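## Task

Take plates C15 and C16 out of plate hotel H1 and drop them into the WASTE bin. The bin has to be standing upright at the end. Every other plate has to be back home in its original slot. Nothing counts as done if it stays in place only because the robot is holding it. Finish by releasing and moving the gripper away.

## Robot and tools

Robot: one Doosan M1013 six-joint arm with a Robotiq 2F-140 two-finger gripper and one wrist camera, cam_wrist (504x504). There is one arm, so every command covers that arm alone.

Frame: the scene frame has its origin on the table top under the arm base, +z up, +x forward, +y to the left when facing along +x. The base may be slightly tilted. In the gripper's own frame the fingers point along +z and close along y. end_effector_position (metres) is the spot between the pads when closed; closed fingertips stick out about 33 mm past it, open ones about 9 mm. Closing pushes the tips roughly 24 mm further from the arm, so keep that clearance above surfaces. At long reach the printed position can be off.

execute_actions: argument actions is a list holding one action (an empty list just returns state and images). The action may have rows, steps and until. rows is a table of 1 to 15 rows; each row lasts one control step (1/30 s) and holds 9 numbers in [-1, 1], in this order: arm/djoint_1 (waist), arm/djoint_2 (shoulder), arm/djoint_3 (elbow), arm/djoint_4 (forearm roll), arm/djoint_5 (wrist pitch), arm/djoint_6 (wrist roll), gripper/position, gripper/force_limit, gripper/speed.
The six joint numbers are offsets, not poses: each is measured from the joint angles at the start of the action (the last ones reported), not from the previous row. Scale: 1.0 equals 1.398 rad for waist and shoulder, 2.097 rad for the elbow, 2.622 rad for the three wrist joints. Joint ranges: elbow -2.792 to 2.792 rad, all others -6.283 to 6.283 rad. A request more than 0.010 rad beyond a range is refused; requests past the true end are clipped there and the result says "joint sent to its limit".
The gripper numbers are absolute commands, not offsets. position: +1 fully open (140 mm), pads touch near -0.8, -1 closes until blocked. force_limit: about 14 N at -1, 60 N at 0, 107 N at +1. speed: roughly 30, 140, 250 mm/s at -1, 0, +1.
steps: 1 to 450 control steps, at least the number of rows, default 15. After the final row the arm keeps heading for that row's target and the gripper keeps its command, so give big moves enough steps. Joint speed is capped (about 2.09 rad/s waist/shoulder, 3.14 elbow, 3.93 wrist joints, 0.3 s ramp), targets are kept within a lead of the measured angles (0.456, 0.683, 0.854 rad) and are pulled back if the gripper would be over 70 mm from where it is; large moves therefore need several calls. If a move is cut short, send the remainder next call.
until: stops the action at the first step where all conditions hold, e.g. {"scanner": {"code": "c16"}} or {"scanner": {"reads": [">=", 2]}}; comparisons are =, !=, <, <=, >, >=, and numbers need one. It does not halt motion. Unknown names or out-of-range values cause the whole call to be refused.

Results: end_effector_position (m), end_effector_quat_wxyz, linear and angular velocities, Joint positions (rad) and Joint velocities (rad/s) in column order, joint torques (offset and noisy), gripper object_status and position_measured, scanner code and reads, and images. object_status: 0 moving, 1 blocked while opening, 2 blocked while closing (a grip), 3 reached target or pads touching. After a grip, check for 2. position_measured runs from 3 (open) to 230 (pads touching), not linear. To squeeze harder while at 2, raise force_limit and change position slightly (-1 to -0.98). "joint command not followed" means the clearance check altered targets; the arm then rests until new rows arrive. The scanner's code is the ID seen now in lower case (e.g. c15) or no_read, never wrong; reads counts changes from no_read to an ID.

zoom_image: camera "cam_wrist", region [x0, y0, x1, y1] in pixels of its last image, up to 504 by 504, top-left origin. Camera calibration (K, distortion, T_world_to_cam) is given and may be slightly off.

read_manual: returns licence texts only. finished_scene: pass the current scene number; it is final and reports success.

Task facts: H1 has 6 slots, slot 1 lowest. Each plate shows its ID on a front label. A plate is home when flat on its shelf, short end forward, pushed fully to the back stop; releasing one far from home can let it tip off. To identify a plate you can lay it flat in nest RD with well A1 at the A1-marked corner and keep the scanner's view clear. WASTE is loose; release an item only when it is entirely inside, and keep the bin upright.

Avoid: knocking anything off the table (ends the scene), drops, slams, hard hits. Contact torque at a joint's load limit (waist/shoulder 312, elbow 147, wrist joints 41.4 N m, held weight included) or an outside force of 144 N triggers a 10 s stop that skips the rest of the call. Long holding heats motors; a MOTOR HOT warning precedes a brake stop. Brief tugs on held parts or pushes on loose ones may occur.

Each tool is called after ">>>" by a JSON object that holds its "method" and its "body", one argument or row to a line.

## Session

I'll start by looking at the current state.

>>> {"method": "execute_actions", "body": {
  "actions": []
}}

Scene clock: 0.00 s.
end_effector_position=(+0.0640, +0.2793, +0.2676) position_measured=3 object_status=3 end_effector_quat_wxyz=(+0.251, +0.268, +0.930, +0.035) end_effector_velocity=(+0.000, -0.000, -0.000) end_effector_angular_velocity=(-0.000, +0.000, +0.000)
Joint positions: [ 1.822 -0.338  2.252 -0.488  1.447  0.89 ]
Joint velocities: [-0.    -0.     0.     0.    -0.    -0.001]
Joint torques (N m, as the joint torque sensors report them, + toward a larger angle): no reading
scanner: code=no_read reads=0

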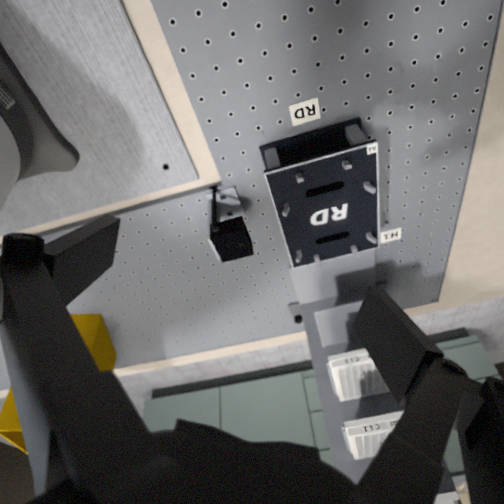

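>>> {"method": "zoom_image", "body": {
  "camera": "cam_wrist",
  "region": [270, 250, 504, 504]
}}

>>> {"method": "zoom_image", "body": {
  "camera": "cam_wrist",
  "region": [0, 250, 250, 504]
}}

Region (270, 250, 504, 504) of cam_wrist's 504x504 image, scaled by 1.984, with more detail than that image has; it fills the left 464 columns of this view, and the rest is white.

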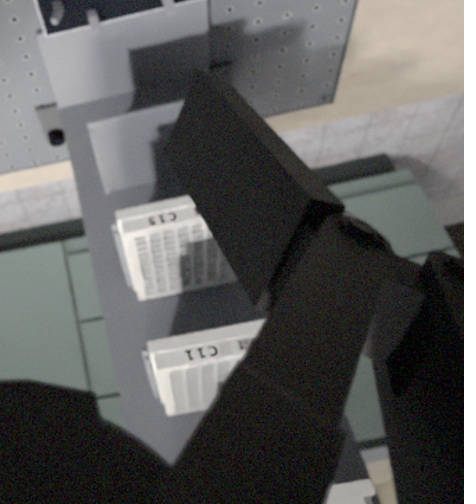

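Region (0, 250, 250, 504) of cam_wrist's 504x504 image, scaled by 1.984, with more detail than that image has; it fills the left 496 columns of this view, and the rest is white.

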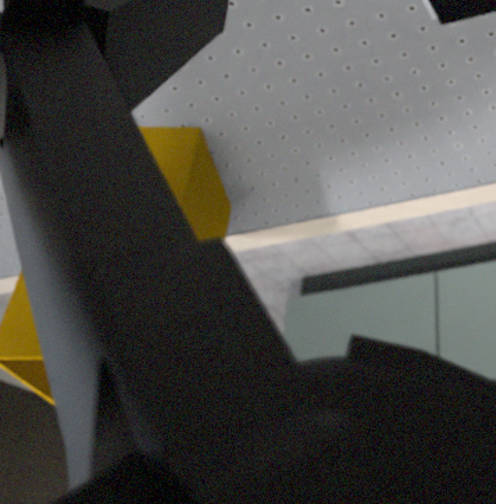

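>>> {"method": "execute_actions", "body": {
  "actions": [
    {"rows": [[0.2362, 0.3922, 0.0493, -0.2328, 0.1568, -1.0, 1, 0, 0]], "steps": 40}
  ]
}}

Scene clock: 30.33 s.
end_effector_position=(+0.0805, +0.3504, +0.2967) position_measured=3 object_status=3 end_effector_quat_wxyz=(-0.123, +0.699, -0.125, +0.693) end_effector_velocity=(-0.000, +0.000, -0.000) end_effector_angular_velocity=(-0.003, +0.000, +0.000)
Joint positions: [ 2.152  0.211  2.355 -1.098  1.858 -1.732]
Joint velocities: [ 0.    -0.    -0.     0.    -0.    -0.003]
Joint torques (N m, as the joint torque sensors report them, + toward a larger angle): [ -3.48 -37.77 -17.8   -0.61   2.45   0.19]
scanner: code=no_read reads=0
camera_calibration (this result's frames):
cam_wrist: T_world_to_cam=[[0.00251898, -0.996496, -0.0836032, 0.37593], [-0.312695, 0.0786261, -0.946594, 0.28652], [0.94985, 0.0285267, -0.311401, 0.187421], [0, 0, 0, 1]] pos_world=[-0.0893754, 0.346739, 0.361011]

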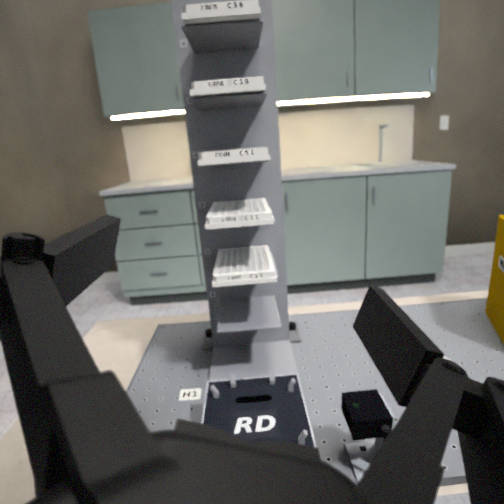

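>>> {"method": "zoom_image", "body": {
  "camera": "cam_wrist",
  "region": [150, 0, 320, 170]
}}

>>> {"method": "zoom_image", "body": {
  "camera": "cam_wrist",
  "region": [160, 180, 330, 350]
}}

Region (150, 0, 320, 170) of cam_wrist's 504x504 image, scaled by 2.965, with more detail than that image has.

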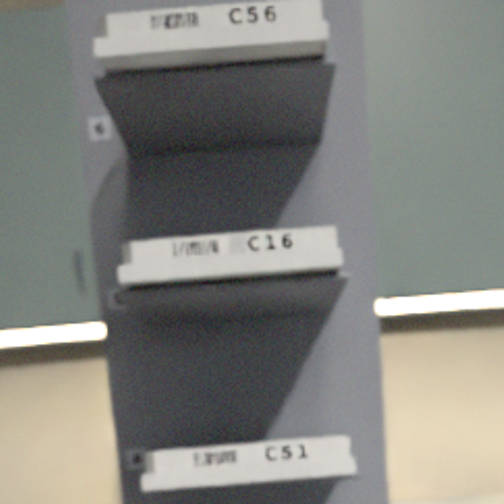

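Region (160, 180, 330, 350) of cam_wrist's 504x504 image, scaled by 2.965, with more detail than that image has.

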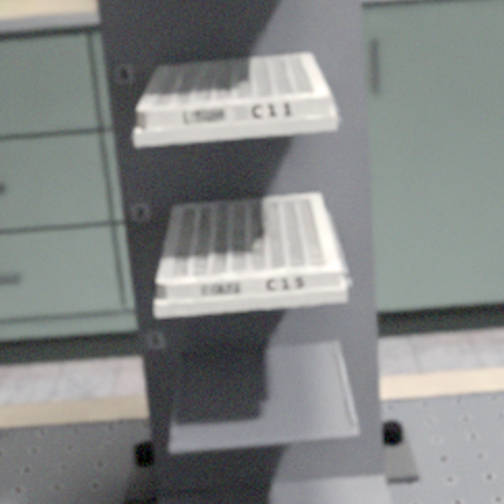

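>>> {"method": "zoom_image", "body": {
  "camera": "cam_wrist",
  "region": [200, 235, 300, 335]
}}

>>> {"method": "zoom_image", "body": {
  "camera": "cam_wrist",
  "region": [175, 60, 285, 170]
}}

Region (200, 235, 300, 335) of cam_wrist's 504x504 image, scaled by 5.040, with more detail than that image has.

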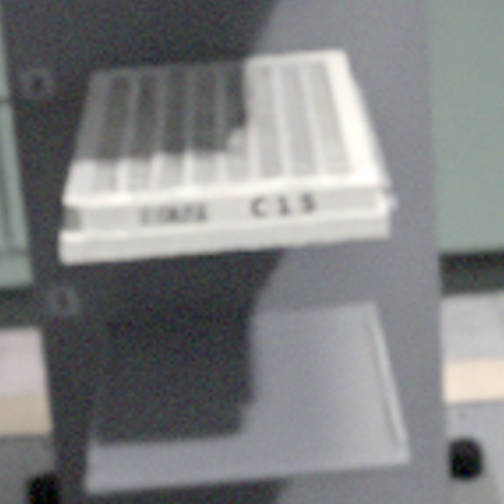

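Region (175, 60, 285, 170) of cam_wrist's 504x504 image, scaled by 4.582, with more detail than that image has.

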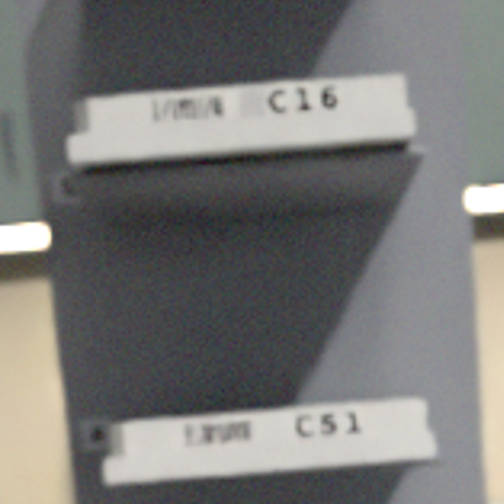

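>>> {"method": "zoom_image", "body": {
  "camera": "cam_wrist",
  "region": [364, 200, 504, 360]
}}

Region (364, 200, 504, 360) of cam_wrist's 504x504 image, scaled by 3.150, with more detail than that image has; it fills the left 441 columns of this view, and the rest is white.

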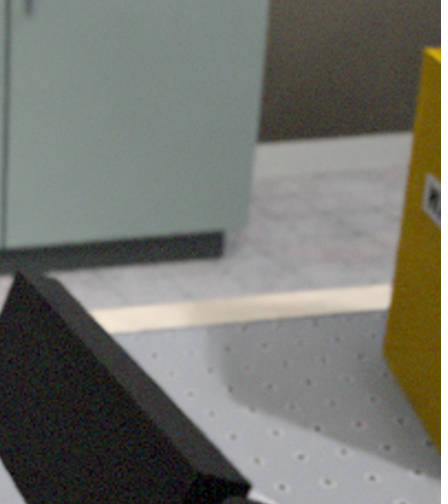

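>>> {"method": "execute_actions", "body": {
  "actions": [
    {"rows": [[-0.4207, 0.1065, 0.0811, -0.1963, -0.1102, -0.0392, 1, 0, 0]], "steps": 30}
  ]
}}

Scene clock: 76.30 s.
end_effector_position=(+0.3151, +0.3593, +0.2001) position_measured=3 object_status=3 end_effector_quat_wxyz=(+0.000, +0.707, -0.001, +0.707) end_effector_velocity=(+0.002, -0.001, -0.001) end_effector_angular_velocity=(-0.003, +0.001, -0.002)
Joint positions: [ 1.564  0.359  2.525 -1.613  1.569 -1.835]
Joint velocities: [-0.006  0.002  0.002 -0.004 -0.002  0.   ]
Joint torques (N m, as the joint torque sensors report them, + toward a larger angle): [ -2.35 -41.71  -5.59  -0.86   2.74   0.08]
scanner: code=no_read reads=0
camera_calibration (this result's frames):
cam_wrist: T_world_to_cam=[[0.00346192, -0.964185, 0.265206, 0.294419], [-0.304553, -0.253626, -0.918108, 0.378845], [0.952489, -0.077591, -0.294524, -0.0318141], [0, 0, 0, 1]] pos_world=[0.144662, 0.377491, 0.260369]

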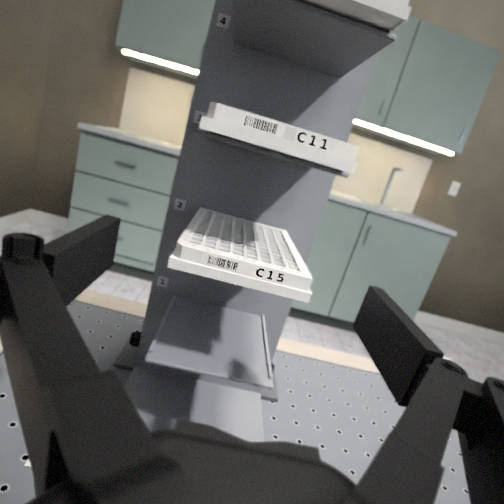

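>>> {"method": "zoom_image", "body": {
  "camera": "cam_wrist",
  "region": [80, 180, 260, 360]
}}

>>> {"method": "zoom_image", "body": {
  "camera": "cam_wrist",
  "region": [230, 210, 410, 390]
}}

Region (80, 180, 260, 360) of cam_wrist's 504x504 image, scaled by 2.800, with more detail than that image has.

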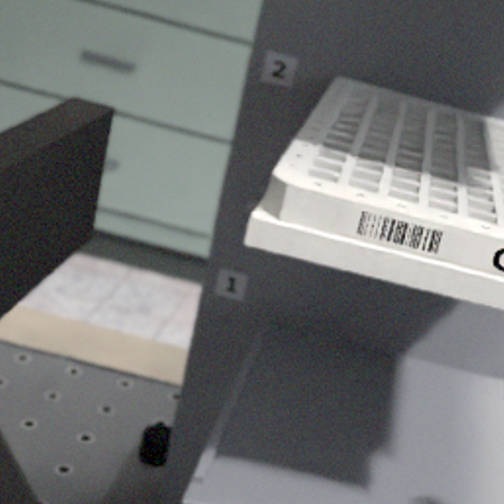

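Region (230, 210, 410, 390) of cam_wrist's 504x504 image, scaled by 2.800, with more detail than that image has.

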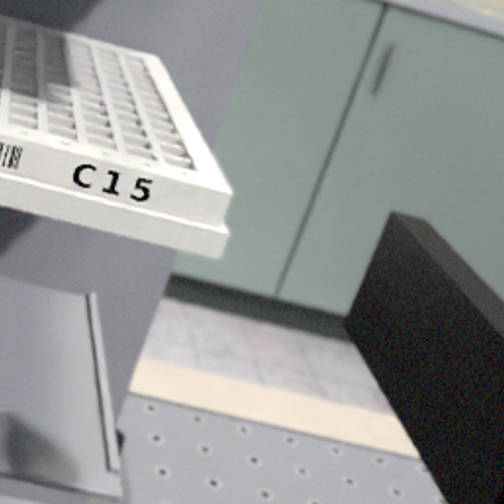

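>>> {"method": "zoom_image", "body": {
  "camera": "cam_wrist",
  "region": [130, 280, 290, 420]
}}

>>> {"method": "zoom_image", "body": {
  "camera": "cam_wrist",
  "region": [260, 0, 440, 190]
}}

Region (130, 280, 290, 420) of cam_wrist's 504x504 image, scaled by 3.150, with more detail than that image has; it fills the top 441 rows of this view, and the rest is white.

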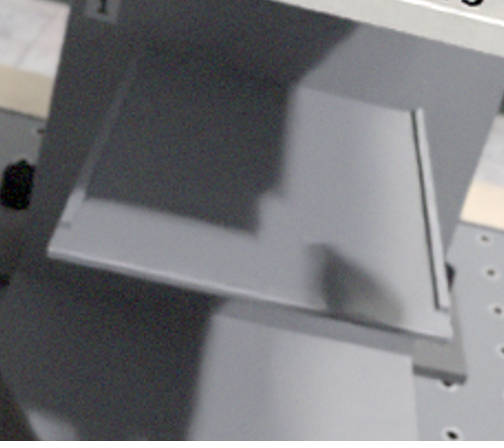

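Region (260, 0, 440, 190) of cam_wrist's 504x504 image, scaled by 2.653, with more detail than that image has; it fills the left 477 columns of this view, and the rest is white.

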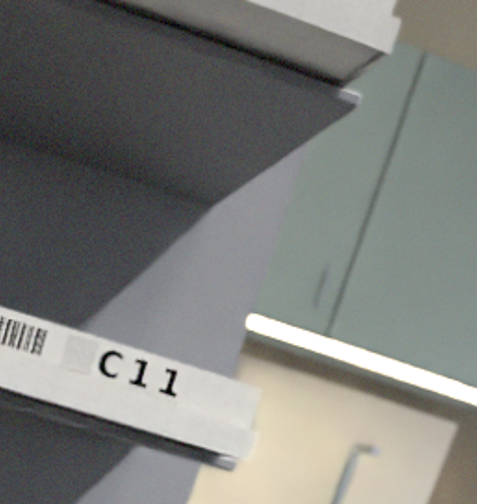

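>>> {"method": "execute_actions", "body": {
  "actions": [
    {"rows": [[-0.01936, 0.0063, 0.00717, -0.01656, -0.00355, 0.00908, 0.45, 0, 0]], "steps": 18}
  ]
}}

Scene clock: 101.37 s.
end_effector_position=(+0.3243, +0.3577, +0.1949) position_measured=72 object_status=3 end_effector_quat_wxyz=(-0.006, +0.707, +0.006, +0.707) end_effector_velocity=(-0.000, +0.001, -0.000) end_effector_angular_velocity=(+0.001, +0.001, +0.001)
Joint positions: [ 1.537  0.368  2.54  -1.656  1.56  -1.811]
Joint velocities: [ 0.001  0.    -0.    -0.    -0.001  0.001]
Joint torques (N m, as the joint torque sensors report them, + toward a larger angle): [ -2.9  -42.13  -4.73  -1.11   2.85   0.24]
scanner: code=no_read reads=0
camera_calibration (this result's frames):
cam_wrist: T_world_to_cam=[[0.0203173, -0.963838, 0.265712, 0.288597], [-0.299954, -0.2594, -0.918008, 0.37695], [0.953737, -0.0610499, -0.294378, -0.0485546], [0, 0, 0, 1]] pos_world=[0.153512, 0.372977, 0.255066]

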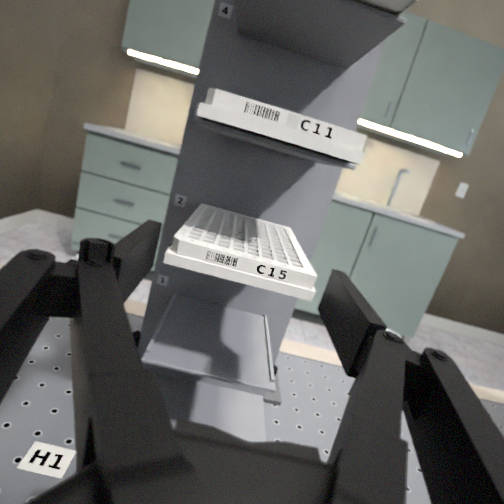

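>>> {"method": "zoom_image", "body": {
  "camera": "cam_wrist",
  "region": [120, 180, 370, 340]
}}

Region (120, 180, 370, 340) of cam_wrist's 504x504 image, scaled by 2.016, with more detail than that image has; it fills the top 323 rows of this view, and the rest is white.

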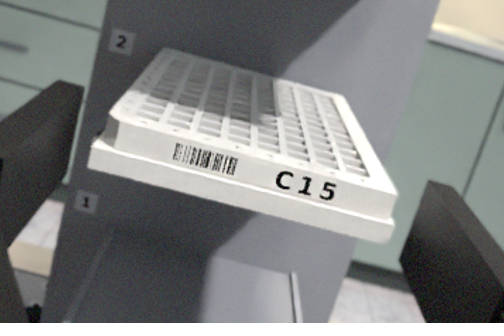

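>>> {"method": "execute_actions", "body": {
  "actions": [
    {"rows": [[0, 0, 0, 0, 0, 0, -1, 0, -0.5]], "steps": 12}
  ]
}}

Scene clock: 106.27 s.
end_effector_position=(+0.3243, +0.3578, +0.1949) position_measured=106 object_status=0 end_effector_quat_wxyz=(-0.006, +0.707, +0.006, +0.707) end_effector_velocity=(-0.000, -0.000, +0.000) end_effector_angular_velocity=(+0.001, -0.001, +0.000)
Joint positions: [ 1.537  0.368  2.54  -1.656  1.56  -1.811]
Joint velocities: [0.    0.    0.    0.    0.001 0.002]
Joint torques (N m, as the joint torque sensors report them, + toward a larger angle): [-16.4  -43.3   -4.24   0.35   3.12   0.11]
scanner: code=no_read reads=0
camera_calibration (this result's frames):
cam_wrist: T_world_to_cam=[[0.0203819, -0.963836, 0.265715, 0.288594], [-0.299936, -0.259423, -0.918008, 0.376956], [0.953742, -0.0609867, -0.294376, -0.0485812], [0, 0, 0, 1]] pos_world=[0.153514, 0.372986, 0.255063]

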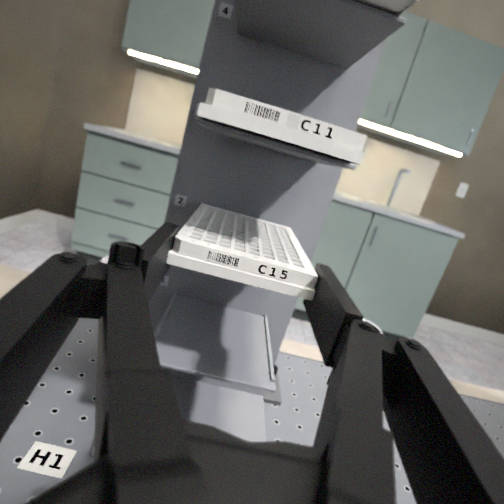

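>>> {"method": "execute_actions", "body": {
  "actions": [
    {"rows": [[0.05671, 0.00118, -0.00122, 0.02941, 0.00699, -0.00067, -1, 0, -0.5]], "steps": 18}
  ]
}}

Scene clock: 107.93 s.
end_effector_position=(+0.2963, +0.3573, +0.1949) position_measured=106 object_status=2 end_effector_quat_wxyz=(-0.006, +0.707, +0.006, +0.707) end_effector_velocity=(-0.000, -0.000, +0.000) end_effector_angular_velocity=(-0.000, -0.000, -0.000)
Joint positions: [ 1.617  0.37   2.538 -1.579  1.578 -1.812]
Joint velocities: [ 0. -0.  0.  0.  0.  0.]
Joint torques (N m, as the joint torque sensors report them, + toward a larger angle): [ -1.38 -41.39  -4.72  -0.85   2.75   0.2 ]
scanner: code=no_read reads=0
camera_calibration (this result's frames):
cam_wrist: T_world_to_cam=[[0.0203988, -0.963838, 0.265705, 0.288744], [-0.299901, -0.259421, -0.918019, 0.368434], [0.953752, -0.0609589, -0.294348, -0.0219189], [0, 0, 0, 1]] pos_world=[0.125509, 0.372546, 0.255057]

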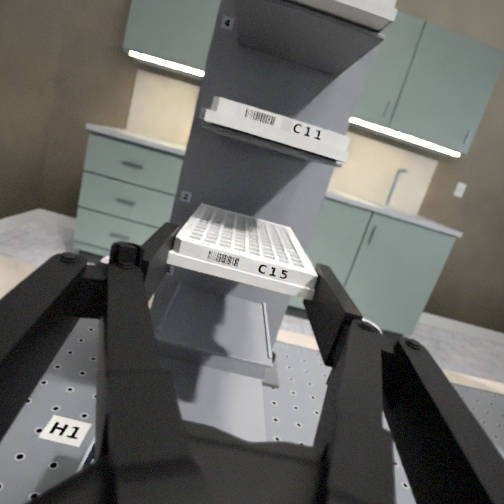

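>>> {"method": "execute_actions", "body": {
  "actions": [
    {"rows": [[0,0,0,0,0,0,0.42,0,0],[0,0,0,0,0,0,0.42,0,0],[0,0,0,0,0,0,0.42,0,0],[0,0,0,0,0,0,0.42,0,0],[0,0,0,0,0,0,0.42,0,0],[0,0,0,0,0,0,0.42,0,0],[-0.0527, -0.0011, 0.00113, -0.02735, -0.0065, 0.0006, 0.42, 0, 0]], "steps": 22}
  ]
}}

>>> {"method": "execute_actions", "body": {
  "actions": [
    {"rows": [[0, 0, 0, 0, 0, 0, -1, 0.4, -0.5]], "steps": 14}
  ]
}}

Scene clock: 110.57 s.
end_effector_position=(+0.3223, +0.3578, +0.1949) position_measured=76 object_status=3 end_effector_quat_wxyz=(-0.006, +0.707, +0.006, +0.707) end_effector_velocity=(+0.001, +0.000, -0.000) end_effector_angular_velocity=(-0.001, +0.001, -0.000)
Joint positions: [ 1.543  0.368  2.54  -1.651  1.561 -1.811]
Joint velocities: [-0.002  0.    -0.    -0.001 -0.001 -0.001]
Joint torques (N m, as the joint torque sensors report them, + toward a larger angle): [ -1.91 -42.07  -5.16  -0.91   2.95  -0.05]
scanner: code=no_read reads=0
camera_calibration (this result's frames):
cam_wrist: T_world_to_cam=[[0.0204362, -0.963833, 0.265724, 0.288676], [-0.299906, -0.25945, -0.91801, 0.37638], [0.95375, -0.0609314, -0.294361, -0.0467006], [0, 0, 0, 1]] pos_world=[0.15152, 0.373042, 0.255066]

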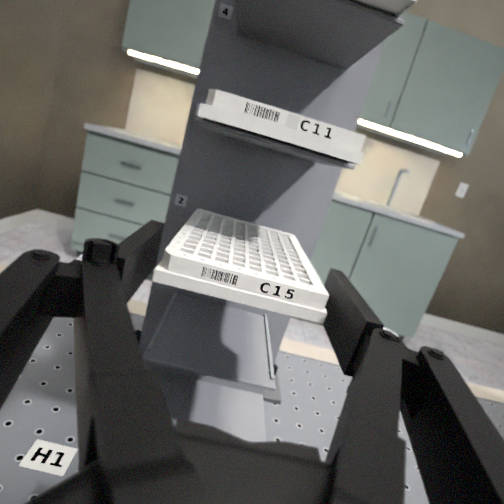

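Scene clock: 111.03 s.
end_effector_position=(+0.3223, +0.3578, +0.1949) position_measured=105 object_status=2 end_effector_quat_wxyz=(-0.006, +0.707, +0.006, +0.707) end_effector_velocity=(+0.000, -0.000, -0.000) end_effector_angular_velocity=(-0.001, +0.000, -0.001)
Joint positions: [ 1.543  0.368  2.54  -1.651  1.561 -1.811]
Joint velocities: [-0.001  0.    -0.     0.    -0.    -0.001]
Joint torques (N m, as the joint torque sensors report them, + toward a larger angle): [ -2.99 -41.5   -5.22  -1.05   2.82   0.14]
scanner: code=no_read reads=0
camera_calibration (this result's frames):
cam_wrist: T_world_to_cam=[[0.0204341, -0.963833, 0.265722, 0.288676], [-0.299909, -0.259447, -0.91801, 0.376382], [0.953749, -0.0609335, -0.294363, -0.0467077], [0, 0, 0, 1]] pos_world=[0.151529, 0.373041, 0.255066]

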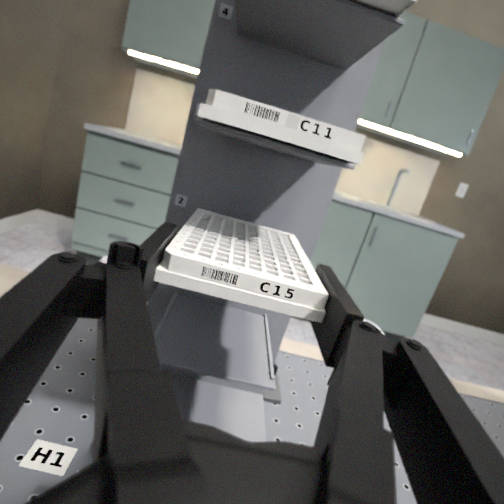

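>>> {"method": "execute_actions", "body": {
  "actions": [
    {"rows": [[0.00842,-0.03521,-0.00205,0.00455,-0.00037,-0.02045,-1,0.4,-0.5],[0.00842,-0.03521,-0.00205,0.00455,-0.00037,-0.02045,-1,0.4,-0.5],[0.00842,-0.03521,-0.00205,0.00455,-0.00037,-0.02045,-1,0.4,-0.5],[0.00842,-0.03521,-0.00205,0.00455,-0.00037,-0.02045,-1,0.4,-0.5],[0.00842,-0.03521,-0.00205,0.00455,-0.00037,-0.02045,-1,0.4,-0.5],[0.00842,-0.03521,-0.00205,0.00455,-0.00037,-0.02045,-1,0.4,-0.5],[0.00842,-0.03521,-0.00205,0.00455,-0.00037,-0.02045,-1,0.4,-0.5],[0.00842,-0.03521,-0.00205,0.00455,-0.00037,-0.02045,-1,0.4,-0.5],[0.2680,-0.02582,-0.02641,0.13622,0.04243,-0.0303,-1,0.4,-0.5]], "steps": 32}
  ]
}}

Scene clock: 123.97 s.
end_effector_position=(+0.1852, +0.3556, +0.2179) position_measured=105 object_status=2 end_effector_quat_wxyz=(-0.006, +0.707, +0.006, +0.707) end_effector_velocity=(-0.001, -0.000, +0.000) end_effector_angular_velocity=(-0.001, -0.002, -0.000)
Joint positions: [ 1.918  0.332  2.485 -1.294  1.672 -1.89 ]
Joint velocities: [0.002 0.001 0.    0.001 0.002 0.   ]
Joint torques (N m, as the joint torque sensors report them, + toward a larger angle): [ -2.81 -40.74  -8.08  -0.99   3.03   0.21]
scanner: code=no_read reads=0
camera_calibration (this result's frames):
cam_wrist: T_world_to_cam=[[0.020467, -0.963833, 0.265719, 0.283199], [-0.299737, -0.259465, -0.918061, 0.355779], [0.953802, -0.0608558, -0.294207, 0.0905906], [0, 0, 0, 1]] pos_world=[0.0144382, 0.370781, 0.278028]

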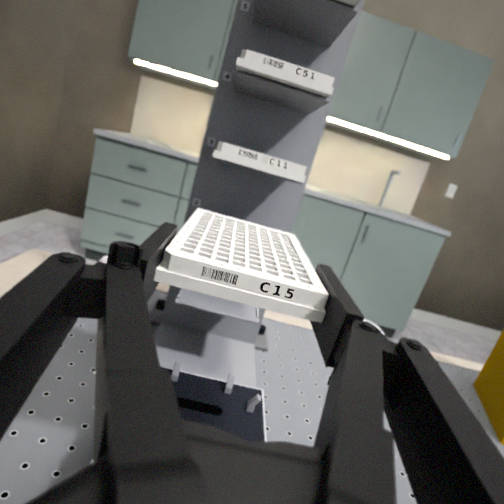

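>>> {"method": "execute_actions", "body": {
  "actions": [
    {"rows": [[0,-0.2727,-0.1075,0.1234,-0.0128,0.02,-1,0.4,-0.5],[0,-0.2727,-0.1075,0.1234,-0.0128,0.02,-1,0.4,-0.5],[0,-0.2727,-0.1075,0.1234,-0.0128,0.02,-1,0.4,-0.5],[0,-0.2727,-0.1075,0.1234,-0.0128,0.02,-1,0.4,-0.5],[0,-0.2727,-0.1075,0.1234,-0.0128,0.02,-1,0.4,-0.5],[0,-0.2727,-0.1075,0.1234,-0.0128,0.02,-1,0.4,-0.5],[0,-0.2727,-0.1075,0.1234,-0.0128,0.02,-1,0.4,-0.5],[0,-0.2727,-0.1075,0.1234,-0.0128,0.02,-1,0.4,-0.5],[0,-0.2727,-0.1075,0.1234,-0.0128,0.02,-1,0.4,-0.5],[0,-0.2727,-0.1075,0.1234,-0.0128,0.02,-1,0.4,-0.5],[0,-0.2727,-0.1075,0.1234,-0.0128,0.02,-1,0.4,-0.5],[0,-0.2727,-0.1075,0.1234,-0.0128,0.02,-1,0.4,-0.5],[0,-0.2727,-0.1075,0.1234,-0.0128,0.02,-1,0.4,-0.5],[0,-0.2727,-0.1075,0.1234,-0.0128,0.02,-1,0.4,-0.5],[-0.93,-0.5454,-0.215,0.4935,-0.0512,0.081,-1,0.4,-0.5]], "steps": 52}
  ]
}}

Scene clock: 142.50 s.
end_effector_position=(+0.2351, +0.1909, +0.3696) position_measured=105 object_status=2 end_effector_quat_wxyz=(-0.003, -0.338, +0.941, +0.005) end_effector_velocity=(+0.001, -0.001, +0.000) end_effector_angular_velocity=(+0.000, +0.000, -0.006)
Joint positions: [ 0.618 -0.43   2.034 -0.     1.538 -1.678]
Joint velocities: [-0.005  0.001 -0.001  0.     0.     0.001]
Joint torques (N m, as the joint torque sensors report them, + toward a larger angle): [ -0.29   2.89 -40.04   3.91   0.49   0.11]
scanner: code=no_read reads=0
camera_calibration (this result's frames):
cam_wrist: T_world_to_cam=[[-0.817884, 0.575351, 0.00610626, 0.0823162], [0.549347, 0.777674, 0.30568, -0.38257], [0.171125, 0.253365, -0.952115, 0.444811], [0, 0, 0, 1]] pos_world=[0.201371, 0.137455, 0.539953]

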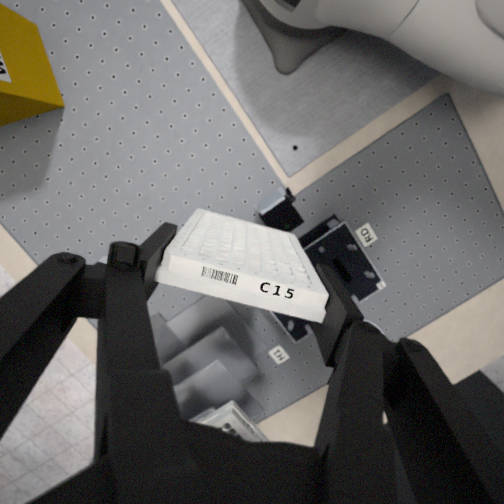

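>>> {"method": "execute_actions", "body": {
  "actions": [
    {"rows": [[-0.7547,0.2168,-0.148,-0.001,-0.0017,0,-1,0.4,-0.5]], "steps": 36}
  ]
}}

Scene clock: 144.67 s.
end_effector_position=(+0.4601, -0.1209, +0.4187) position_measured=105 object_status=2 end_effector_quat_wxyz=(+0.000, +0.108, +0.994, +0.001) end_effector_velocity=(-0.024, -0.386, +0.009) end_effector_angular_velocity=(-0.009, +0.002, -0.793)
Joint positions: [-0.288 -0.149  1.746 -0.003  1.534 -1.678]
Joint velocities: [-0.793  0.117 -0.12  -0.001 -0.002  0.   ]
Joint torques (N m, as the joint torque sensors report them, + toward a larger angle): [  0.08 -26.94 -39.48   3.9    0.62   0.3 ]
scanner: code=no_read reads=0
camera_calibration (this result's frames):
cam_wrist: T_world_to_cam=[[-0.0524285, 0.998618, -0.00361212, 0.148512], [0.950826, 0.0510244, 0.305493, -0.551249], [0.305255, 0.012582, -0.952187, 0.441282], [0, 0, 0, 1]] pos_world=[0.397224, -0.125732, 0.589122]

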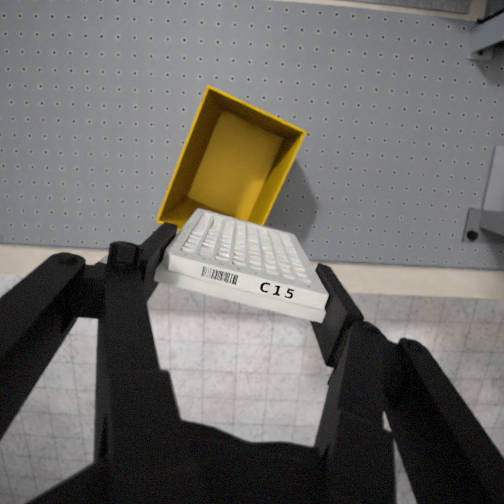

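>>> {"method": "execute_actions", "body": {
  "actions": []
}}

Scene clock: 145.17 s.
end_effector_position=(+0.4531, -0.1776, +0.4201) position_measured=105 object_status=2 end_effector_quat_wxyz=(+0.000, +0.166, +0.986, +0.000) end_effector_velocity=(+0.000, -0.001, -0.000) end_effector_angular_velocity=(-0.000, -0.000, -0.003)
Joint positions: [-0.404 -0.132  1.728 -0.003  1.534 -1.678]
Joint velocities: [-0.001  0.     0.     0.    -0.001  0.002]
Joint torques (N m, as the joint torque sensors report them, + toward a larger angle): [ -0.51 -30.87 -40.59   4.06   0.09   0.03]
scanner: code=no_read reads=0
camera_calibration (this result's frames):
cam_wrist: T_world_to_cam=[[0.0634515, 0.997972, -0.00501509, 0.152702], [0.950468, -0.0588975, 0.305191, -0.56137], [0.304277, -0.0241315, -0.952278, 0.439379], [0, 0, 0, 1]] pos_world=[0.390183, -0.174853, 0.590502]

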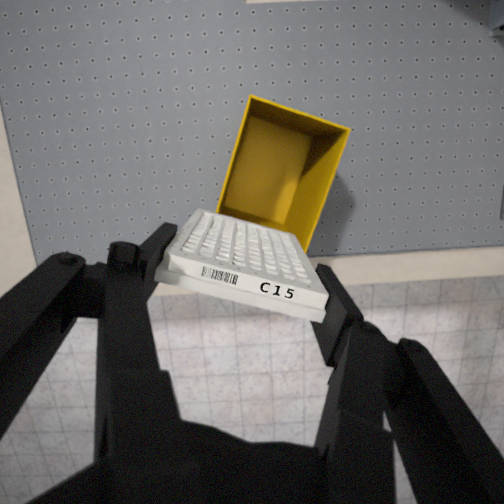

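>>> {"method": "zoom_image", "body": {
  "camera": "cam_wrist",
  "region": [190, 80, 380, 270]
}}

Region (190, 80, 380, 270) of cam_wrist's 504x504 image, scaled by 2.653, with more detail than that image has.

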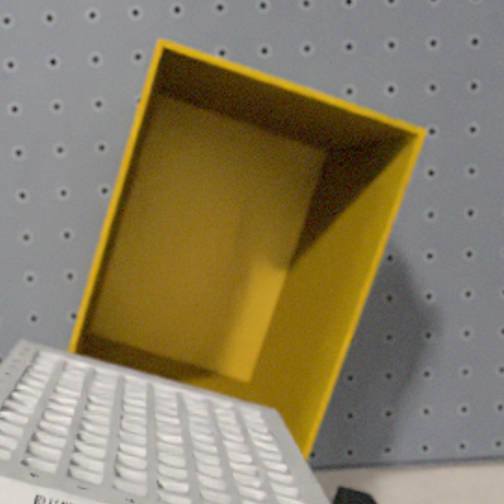

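>>> {"method": "execute_actions", "body": {
  "actions": [
    {"rows": [[0.12988,-0.02617,0.08964,-0.03957,-0.05333,-0.5151,-1,0.4,-0.5]], "steps": 26}
  ]
}}

Scene clock: 172.40 s.
end_effector_position=(+0.4345, -0.1168, +0.3350) position_measured=105 object_status=2 end_effector_quat_wxyz=(-0.041, -0.571, +0.819, -0.029) end_effector_velocity=(-0.000, -0.000, -0.000) end_effector_angular_velocity=(+0.000, +0.001, +0.004)
Joint positions: [-0.222 -0.169  1.916 -0.106  1.394 -3.028]
Joint velocities: [-0.    -0.     0.    -0.     0.    -0.004]
Joint torques (N m, as the joint torque sensors report them, + toward a larger angle): [ -2.53 -23.52 -40.32   3.46   0.31   0.05]
scanner: code=no_read reads=0
camera_calibration (this result's frames):
cam_wrist: T_world_to_cam=[[-0.996232, 0.0841244, 0.0210746, 0.437796], [0.0866797, 0.973645, 0.210953, 0.0134046], [-0.00277288, 0.211985, -0.977269, 0.534839], [0, 0, 0, 1]] pos_world=[0.436468, -0.163259, 0.510628]

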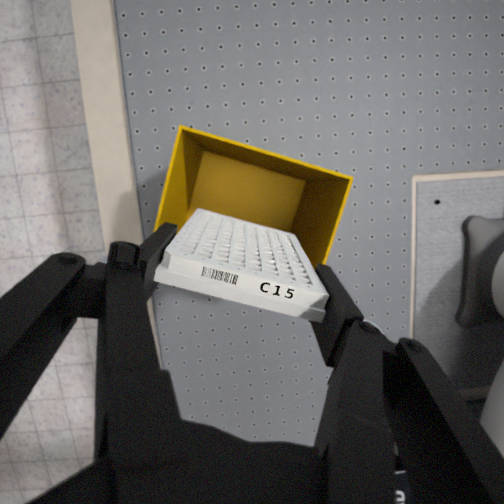

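>>> {"method": "execute_actions", "body": {
  "actions": [
    {"rows": [[-0.0013,0.0675,0.10203,-0.00465,-0.11694,0.0133,-1,0.4,-0.5]], "steps": 26}
  ]
}}

Scene clock: 176.53 s.
end_effector_position=(+0.4352, -0.1171, +0.1797) position_measured=105 object_status=2 end_effector_quat_wxyz=(-0.041, -0.571, +0.819, -0.029) end_effector_velocity=(-0.000, -0.000, +0.000) end_effector_angular_velocity=(+0.000, +0.000, -0.001)
Joint positions: [-0.224 -0.075  2.13  -0.119  1.087 -2.993]
Joint velocities: [-0.    -0.     0.     0.     0.001  0.   ]
Joint torques (N m, as the joint torque sensors report them, + toward a larger angle): [ -2.68 -30.19 -34.35   3.29   0.47   0.13]
scanner: code=no_read reads=0
camera_calibration (this result's frames):
cam_wrist: T_world_to_cam=[[-0.996218, 0.0842782, 0.0211486, 0.441751], [0.0868452, 0.973673, 0.210759, 0.0463356], [-0.00282951, 0.211798, -0.977309, 0.383171], [0, 0, 0, 1]] pos_world=[0.43714, -0.163501, 0.355369]

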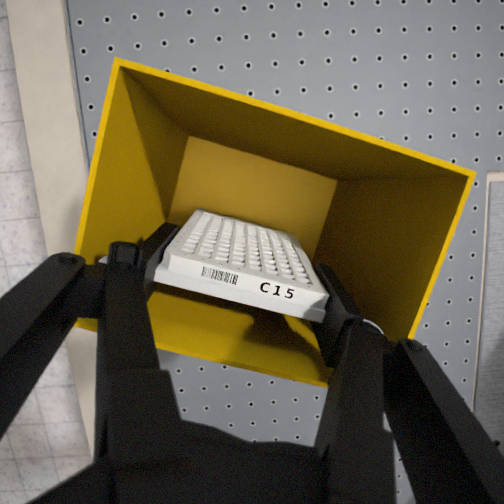

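>>> {"method": "execute_actions", "body": {
  "actions": [
    {"rows": [[0,0,0,0,0,0,0.35,0,-0.3],[0,0,0,0,0,0,0.35,0,-0.3],[0,0,0,0,0,0,0.35,0,-0.3],[0,0,0,0,0,0,0.35,0,-0.3],[0,0,0,0,0,0,0.35,0,-0.3],[0,0,0,0,0,0,0.35,0,-0.3],[0,0,0,0,0,0,0.35,0,-0.3],[0,0,0,0,0,0,0.35,0,-0.3],[0,0,0,0,0,0,0.35,0,-0.3],[0,0,0,0,0,0,0.35,0,-0.3],[0.0008,-0.0435,-0.0658,0.003,0.0754,-0.0086,0.35,0,-0.3]], "steps": 28}
  ]
}}

Scene clock: 181.77 s.
end_effector_position=(+0.4401, -0.1188, +0.2785) position_measured=85 object_status=3 end_effector_quat_wxyz=(-0.041, -0.571, +0.819, -0.029) end_effector_velocity=(+0.000, +0.000, +0.001) end_effector_angular_velocity=(+0.000, -0.000, -0.000)
Joint positions: [-0.223 -0.135  1.993 -0.111  1.285 -3.016]
Joint velocities: [ 0.    -0.001 -0.001  0.     0.002  0.   ]
Joint torques (N m, as the joint torque sensors report them, + toward a larger angle): [ -0.6  -24.55 -37.41   3.32   0.83   0.16]
scanner: code=no_read reads=0
camera_calibration (this result's frames):
cam_wrist: T_world_to_cam=[[-0.996184, 0.08462, 0.0213526, 0.44472], [0.0872186, 0.973906, 0.209521, 0.027004], [-0.00306577, 0.210584, -0.977571, 0.480102], [0, 0, 0, 1]] pos_world=[0.44214, -0.165033, 0.45418]

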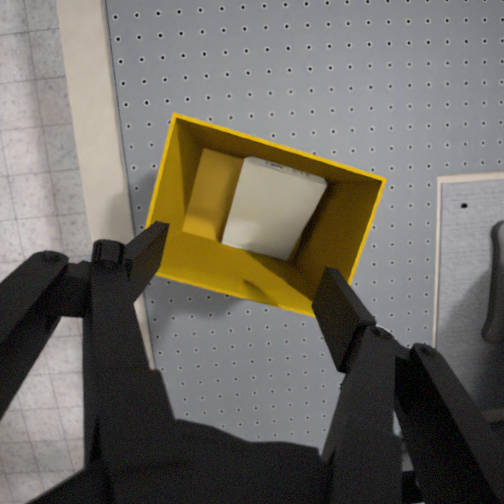

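>>> {"method": "execute_actions", "body": {
  "actions": [
    {"rows": [[1.0,-0.1538,0.1082,-0.0721,0.082,0.1777,0.35,0,0]], "steps": 46}
  ]
}}

Scene clock: 197.20 s.
end_effector_position=(+0.1650, +0.1994, +0.2657) position_measured=85 object_status=3 end_effector_quat_wxyz=(+0.099, +0.871, -0.457, +0.150) end_effector_velocity=(-0.001, +0.001, -0.000) end_effector_angular_velocity=(-0.000, +0.000, +0.007)
Joint positions: [ 1.175 -0.35   2.219 -0.3    1.5   -2.55 ]
Joint velocities: [ 0.006  0.     0.001  0.    -0.    -0.001]
Joint torques (N m, as the joint torque sensors report them, + toward a larger angle): [ -4.76  -0.68 -36.1    2.52   1.07   0.16]
scanner: code=no_read reads=0
camera_calibration (this result's frames):
cam_wrist: T_world_to_cam=[[-0.653149, -0.747276, 0.122367, 0.226407], [-0.754949, 0.655155, -0.028709, 0.00955763], [-0.0587159, -0.111132, -0.99207, 0.476949], [0, 0, 0, 1]] pos_world=[0.183097, 0.215931, 0.445736]

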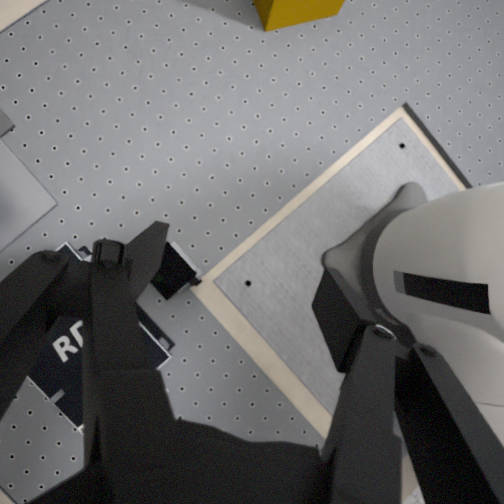

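>>> {"method": "execute_actions", "body": {
  "actions": [
    {"rows": [[0.41,0.093,0.0434,-0.2479,0.0381,0.019,0.5,0,0],[0.41,0.093,0.0434,-0.2479,0.0381,0.019,0.5,0,0],[0.41,0.093,0.0434,-0.2479,0.0381,0.019,0.5,0,0],[0.41,0.093,0.0434,-0.2479,0.0381,0.019,0.5,0,0],[0.41,0.093,0.0434,-0.2479,0.0381,0.019,0.5,0,0],[0.41,0.093,0.0434,-0.2479,0.0381,0.019,0.5,0,0],[0.41,0.093,0.0434,-0.2479,0.0381,0.019,0.5,0,0],[0.41,0.093,0.0434,-0.2479,0.0381,0.019,0.5,0,0],[0.41,0.093,0.0434,-0.2479,0.0381,0.019,0.5,0,0],[0.41,0.093,0.0434,-0.2479,0.0381,0.019,0.5,0,0],[0.41,0.093,0.0434,-0.2479,0.0381,0.019,0.5,0,0],[0.41,0.093,0.0434,-0.2479,0.0381,0.019,0.5,0,0],[0.41,0.093,0.0434,-0.2479,0.0381,0.019,0.5,0,0],[0.392,0.165,0.0708,-0.4634,0.0589,0.0305,0.5,0,0]], "steps": 36}
  ]
}}

Scene clock: 200.40 s.
end_effector_position=(+0.2600, +0.3572, +0.4258) position_measured=66 object_status=3 end_effector_quat_wxyz=(-0.006, +0.707, +0.006, +0.707) end_effector_velocity=(-0.000, +0.001, +0.000) end_effector_angular_velocity=(-0.001, -0.003, +0.002)
Joint positions: [ 1.723 -0.12   2.368 -1.514  1.654 -2.47 ]
Joint velocities: [-0.     0.002  0.    -0.003 -0.     0.001]
Joint torques (N m, as the joint torque sensors report them, + toward a larger angle): [ -2.94 -15.64 -27.73  -2.     2.09   0.29]
scanner: code=no_read reads=0
camera_calibration (this result's frames):
cam_wrist: T_world_to_cam=[[0.0202945, -0.963776, 0.26594, 0.227899], [-0.300502, -0.259576, -0.91778, 0.569684], [0.953565, -0.0612895, -0.294884, 0.080999], [0, 0, 0, 1]] pos_world=[0.0893281, 0.372484, 0.486123]

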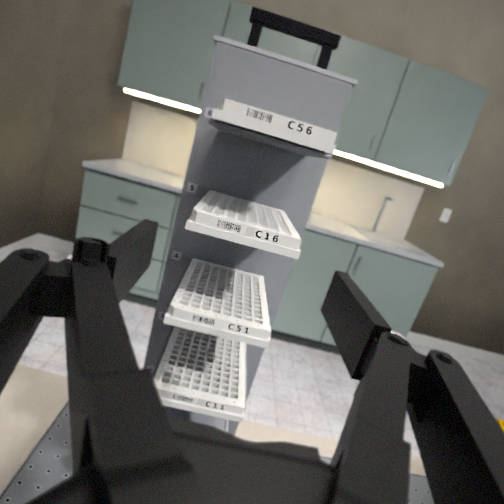

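>>> {"method": "zoom_image", "body": {
  "camera": "cam_wrist",
  "region": [170, 170, 320, 290]
}}

Region (170, 170, 320, 290) of cam_wrist's 504x504 image, scaled by 3.360, with more detail than that image has; it fills the top 403 rows of this view, and the rest is white.

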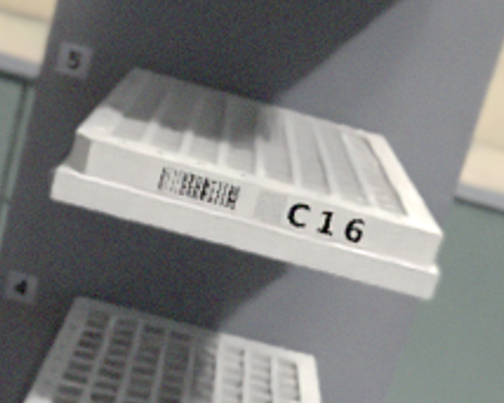

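>>> {"method": "execute_actions", "body": {
  "actions": [
    {"rows": [[-0.12707,-0.01375,0.0025,-0.0424,-0.05305,-0.0054,0.45,-0.5,0]], "steps": 20}
  ]
}}

Scene clock: 208.10 s.
end_effector_position=(+0.3236, +0.3582, +0.4300) position_measured=72 object_status=3 end_effector_quat_wxyz=(-0.006, +0.707, +0.006, +0.707) end_effector_velocity=(+0.000, -0.001, -0.000) end_effector_angular_velocity=(-0.000, -0.001, -0.001)
Joint positions: [ 1.545 -0.139  2.373 -1.625  1.515 -2.484]
Joint velocities: [-0.     0.     0.001 -0.     0.001  0.001]
Joint torques (N m, as the joint torque sensors report them, + toward a larger angle): [ -2.78 -15.46 -29.38  -2.61   1.99   0.07]
scanner: code=no_read reads=0
camera_calibration (this result's frames):
cam_wrist: T_world_to_cam=[[0.0203998, -0.963746, 0.26604, 0.226325], [-0.300135, -0.259726, -0.917857, 0.592809], [0.953679, -0.0611237, -0.294552, 0.0214358], [0, 0, 0, 1]] pos_world=[0.152863, 0.373398, 0.490217]

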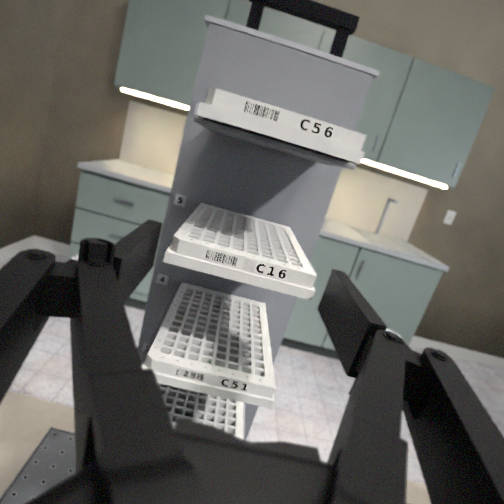

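>>> {"method": "execute_actions", "body": {
  "actions": [
    {"rows": [[0,0,0,0,0,0,-1,-0.5,-0.5],[0,0,0,0,0,0,-1,-0.5,-0.5],[0,0,0,0,0,0,-1,-0.5,-0.5],[0,0,0,0,0,0,-1,-0.5,-0.5],[0,0,0,0,0,0,-1,-0.5,-0.5],[0,0,0,0,0,0,-1,-0.5,-0.5],[0,0,0,0,0,0,-1,-0.5,-0.5],[0,0,0,0,0,0,-1,-0.5,-0.5],[0,0,0,0,0,0,-1,-0.5,-0.5],[0,0,0,0,0,0,-1,-0.5,-0.5],[0,0,0,0,0,0,-1,-0.5,-0.5],[0.05635,0.0023,-0.001,0.01857,0.02365,0.0001,-1,-0.5,-0.5]], "steps": 26}
  ]
}}

Scene clock: 210.43 s.
end_effector_position=(+0.2956, +0.3576, +0.4300) position_measured=103 object_status=2 end_effector_quat_wxyz=(-0.006, +0.707, +0.005, +0.707) end_effector_velocity=(-0.001, -0.000, -0.000) end_effector_angular_velocity=(+0.001, +0.000, -0.000)
Joint positions: [ 1.624 -0.136  2.371 -1.577  1.577 -2.484]
Joint velocities: [0.001 0.    0.    0.001 0.001 0.002]
Joint torques (N m, as the joint torque sensors report them, + toward a larger angle): [ -3.08 -14.51 -30.12  -2.23   1.84   0.07]
scanner: code=no_read reads=0
camera_calibration (this result's frames):
cam_wrist: T_world_to_cam=[[0.0204029, -0.964001, 0.265114, 0.226894], [-0.300254, -0.258837, -0.918069, 0.584079], [0.953641, -0.0608704, -0.294727, 0.0480685], [0, 0, 0, 1]] pos_world=[0.124903, 0.372833, 0.490239]

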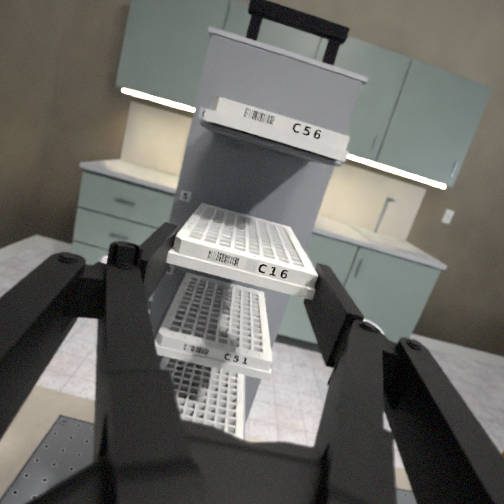

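>>> {"method": "execute_actions", "body": {
  "actions": [
    {"rows": [[0,0,0,0,0,0,0.42,0,0],[0,0,0,0,0,0,0.42,0,0],[0,0,0,0,0,0,0.42,0,0],[0,0,0,0,0,0,0.42,0,0],[0,0,0,0,0,0,0.42,0,0],[-0.0523,-0.0021,0.0009,-0.01724,-0.02196,0,0.42,0,0]], "steps": 19}
  ]
}}

>>> {"method": "execute_actions", "body": {
  "actions": [
    {"rows": [[0, 0, 0, 0, 0, 0, -1, 0.4, -0.5]], "steps": 13}
  ]
}}

Scene clock: 212.27 s.
end_effector_position=(+0.3216, +0.3582, +0.4300) position_measured=76 object_status=3 end_effector_quat_wxyz=(-0.006, +0.707, +0.006, +0.707) end_effector_velocity=(+0.001, +0.000, +0.000) end_effector_angular_velocity=(+0.002, +0.000, -0.000)
Joint positions: [ 1.551 -0.139  2.373 -1.622  1.519 -2.484]
Joint velocities: [-0.003 -0.    -0.    -0.001 -0.003  0.002]
Joint torques (N m, as the joint torque sensors report them, + toward a larger angle): [ -1.77 -14.52 -29.5   -2.48   1.92   0.05]
scanner: code=no_read reads=0
camera_calibration (this result's frames):
cam_wrist: T_world_to_cam=[[0.0204328, -0.963859, 0.265629, 0.22665], [-0.30014, -0.259343, -0.917963, 0.592139], [0.953676, -0.0609694, -0.294592, 0.0233401], [0, 0, 0, 1]] pos_world=[0.150835, 0.373449, 0.490233]

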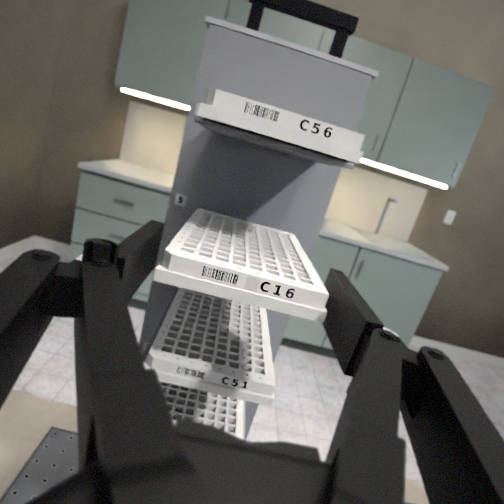

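Scene clock: 212.70 s.
end_effector_position=(+0.3216, +0.3582, +0.4300) position_measured=106 object_status=0 end_effector_quat_wxyz=(-0.006, +0.707, +0.006, +0.707) end_effector_velocity=(-0.000, +0.000, +0.000) end_effector_angular_velocity=(-0.001, +0.000, +0.000)
Joint positions: [ 1.551 -0.139  2.373 -1.622  1.519 -2.484]
Joint velocities: [ 0.    -0.    -0.     0.    -0.    -0.001]
Joint torques (N m, as the joint torque sensors report them, + toward a larger angle): [ -2.86 -12.83 -29.26  -2.34   1.72   0.12]
scanner: code=no_read reads=0
camera_calibration (this result's frames):
cam_wrist: T_world_to_cam=[[0.0204296, -0.963859, 0.265628, 0.226649], [-0.300141, -0.259341, -0.917964, 0.592146], [0.953676, -0.060972, -0.294591, 0.0233205], [0, 0, 0, 1]] pos_world=[0.150856, 0.373447, 0.490234]

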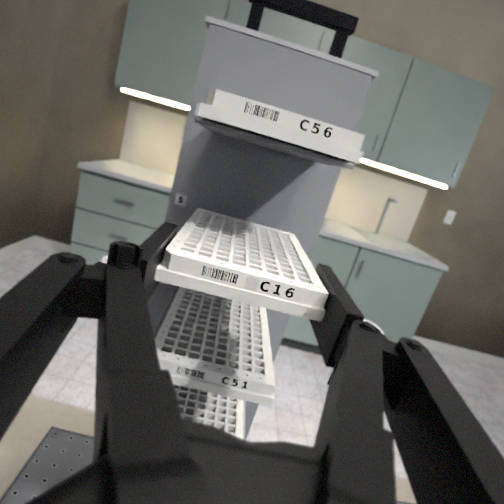

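>>> {"method": "execute_actions", "body": {
  "actions": [
    {"rows": [[0.0081,-0.0185,-0.0098,0.0037,0.0027,-0.0177,-1,0.4,-0.5],[0.0081,-0.0185,-0.0098,0.0037,0.0027,-0.0177,-1,0.4,-0.5],[0.0081,-0.0185,-0.0098,0.0037,0.0027,-0.0177,-1,0.4,-0.5],[0.0081,-0.0185,-0.0098,0.0037,0.0027,-0.0177,-1,0.4,-0.5],[0.0081,-0.0185,-0.0098,0.0037,0.0027,-0.0177,-1,0.4,-0.5],[0.0081,-0.0185,-0.0098,0.0037,0.0027,-0.0177,-1,0.4,-0.5],[0.0081,-0.0185,-0.0098,0.0037,0.0027,-0.0177,-1,0.4,-0.5],[0.2647,0.0176,-0.0318,0.0842,0.1138,-0.0092,-1,0.4,-0.5]], "steps": 28}
  ]
}}

Scene clock: 217.87 s.
end_effector_position=(+0.1851, +0.3564, +0.4521) position_measured=106 object_status=2 end_effector_quat_wxyz=(-0.006, +0.707, +0.005, +0.707) end_effector_velocity=(-0.002, +0.000, -0.000) end_effector_angular_velocity=(-0.003, +0.000, +0.001)
Joint positions: [ 1.921 -0.114  2.306 -1.401  1.817 -2.508]
Joint velocities: [ 0.005  0.001 -0.001  0.003  0.003 -0.002]
Joint torques (N m, as the joint torque sensors report them, + toward a larger angle): [ -2.92 -14.2  -28.97  -1.63   1.79   0.15]
scanner: code=no_read reads=0
camera_calibration (this result's frames):
cam_wrist: T_world_to_cam=[[0.0198607, -0.963852, 0.265698, 0.221844], [-0.299635, -0.259274, -0.918148, 0.570989], [0.953847, -0.0613775, -0.293953, 0.159751], [0, 0, 0, 1]] pos_world=[0.0143043, 0.371673, 0.512268]

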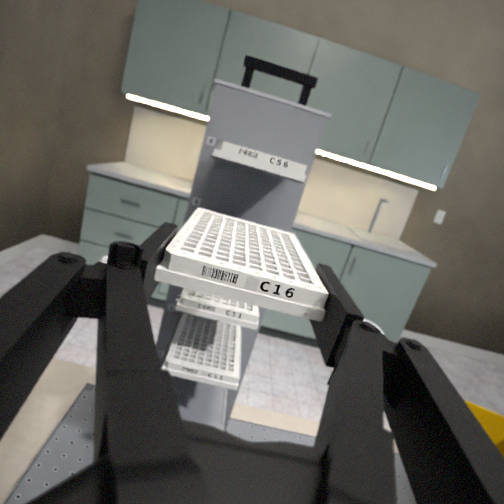

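>>> {"method": "execute_actions", "body": {
  "actions": [
    {"rows": [[0,-0.0758,-0.0505,0.1911,-0.037,-0.016,-1,0.4,-0.5],[0,-0.0758,-0.0505,0.1911,-0.037,-0.016,-1,0.4,-0.5],[0,-0.0758,-0.0505,0.1911,-0.037,-0.016,-1,0.4,-0.5],[0,-0.0758,-0.0505,0.1911,-0.037,-0.016,-1,0.4,-0.5],[0,-0.0758,-0.0505,0.1911,-0.037,-0.016,-1,0.4,-0.5],[0,-0.0758,-0.0505,0.1911,-0.037,-0.016,-1,0.4,-0.5],[0,-0.0758,-0.0505,0.1911,-0.037,-0.016,-1,0.4,-0.5],[0,-0.0758,-0.0505,0.1911,-0.037,-0.016,-1,0.4,-0.5],[0,-0.0758,-0.0505,0.1911,-0.037,-0.016,-1,0.4,-0.5],[0,-0.0758,-0.0505,0.1911,-0.037,-0.016,-1,0.4,-0.5],[0,-0.0758,-0.0505,0.1911,-0.037,-0.016,-1,0.4,-0.5],[-0.9807,-0.2046,-0.1316,0.5343,-0.098,-0.0732,-1,0.4,-0.5]], "steps": 46}
  ]
}}

Scene clock: 229.37 s.
end_effector_position=(+0.2465, +0.1763, +0.3623) position_measured=106 object_status=2 end_effector_quat_wxyz=(+0.024, +0.734, -0.678, -0.013) end_effector_velocity=(+0.039, -0.051, +0.001) end_effector_angular_velocity=(+0.013, +0.001, -0.223)
Joint positions: [ 0.557 -0.4    2.03  -0.001  1.561 -2.7  ]
Joint velocities: [-0.224 -0.003 -0.002  0.012 -0.002 -0.002]
Joint torques (N m, as the joint torque sensors report them, + toward a larger angle): [  6.08  -5.8  -40.33   4.32   0.32  -0.03]
scanner: code=no_read reads=0
camera_calibration (this result's frames):
cam_wrist: T_world_to_cam=[[-0.938718, -0.341187, 0.0489937, 0.275917], [-0.311332, 0.900271, 0.304278, -0.184206], [-0.147923, 0.270378, -0.951323, 0.514961], [0, 0, 0, 1]] pos_world=[0.277834, 0.120741, 0.532425]

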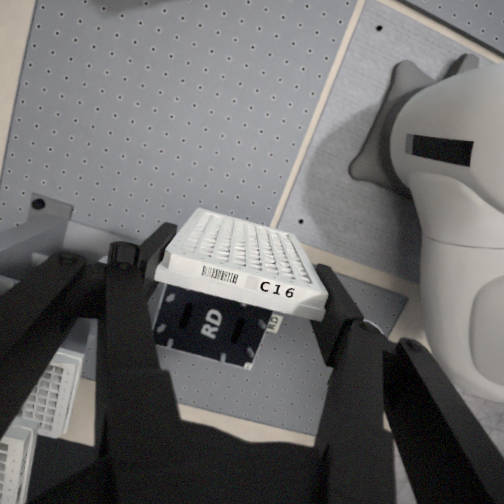

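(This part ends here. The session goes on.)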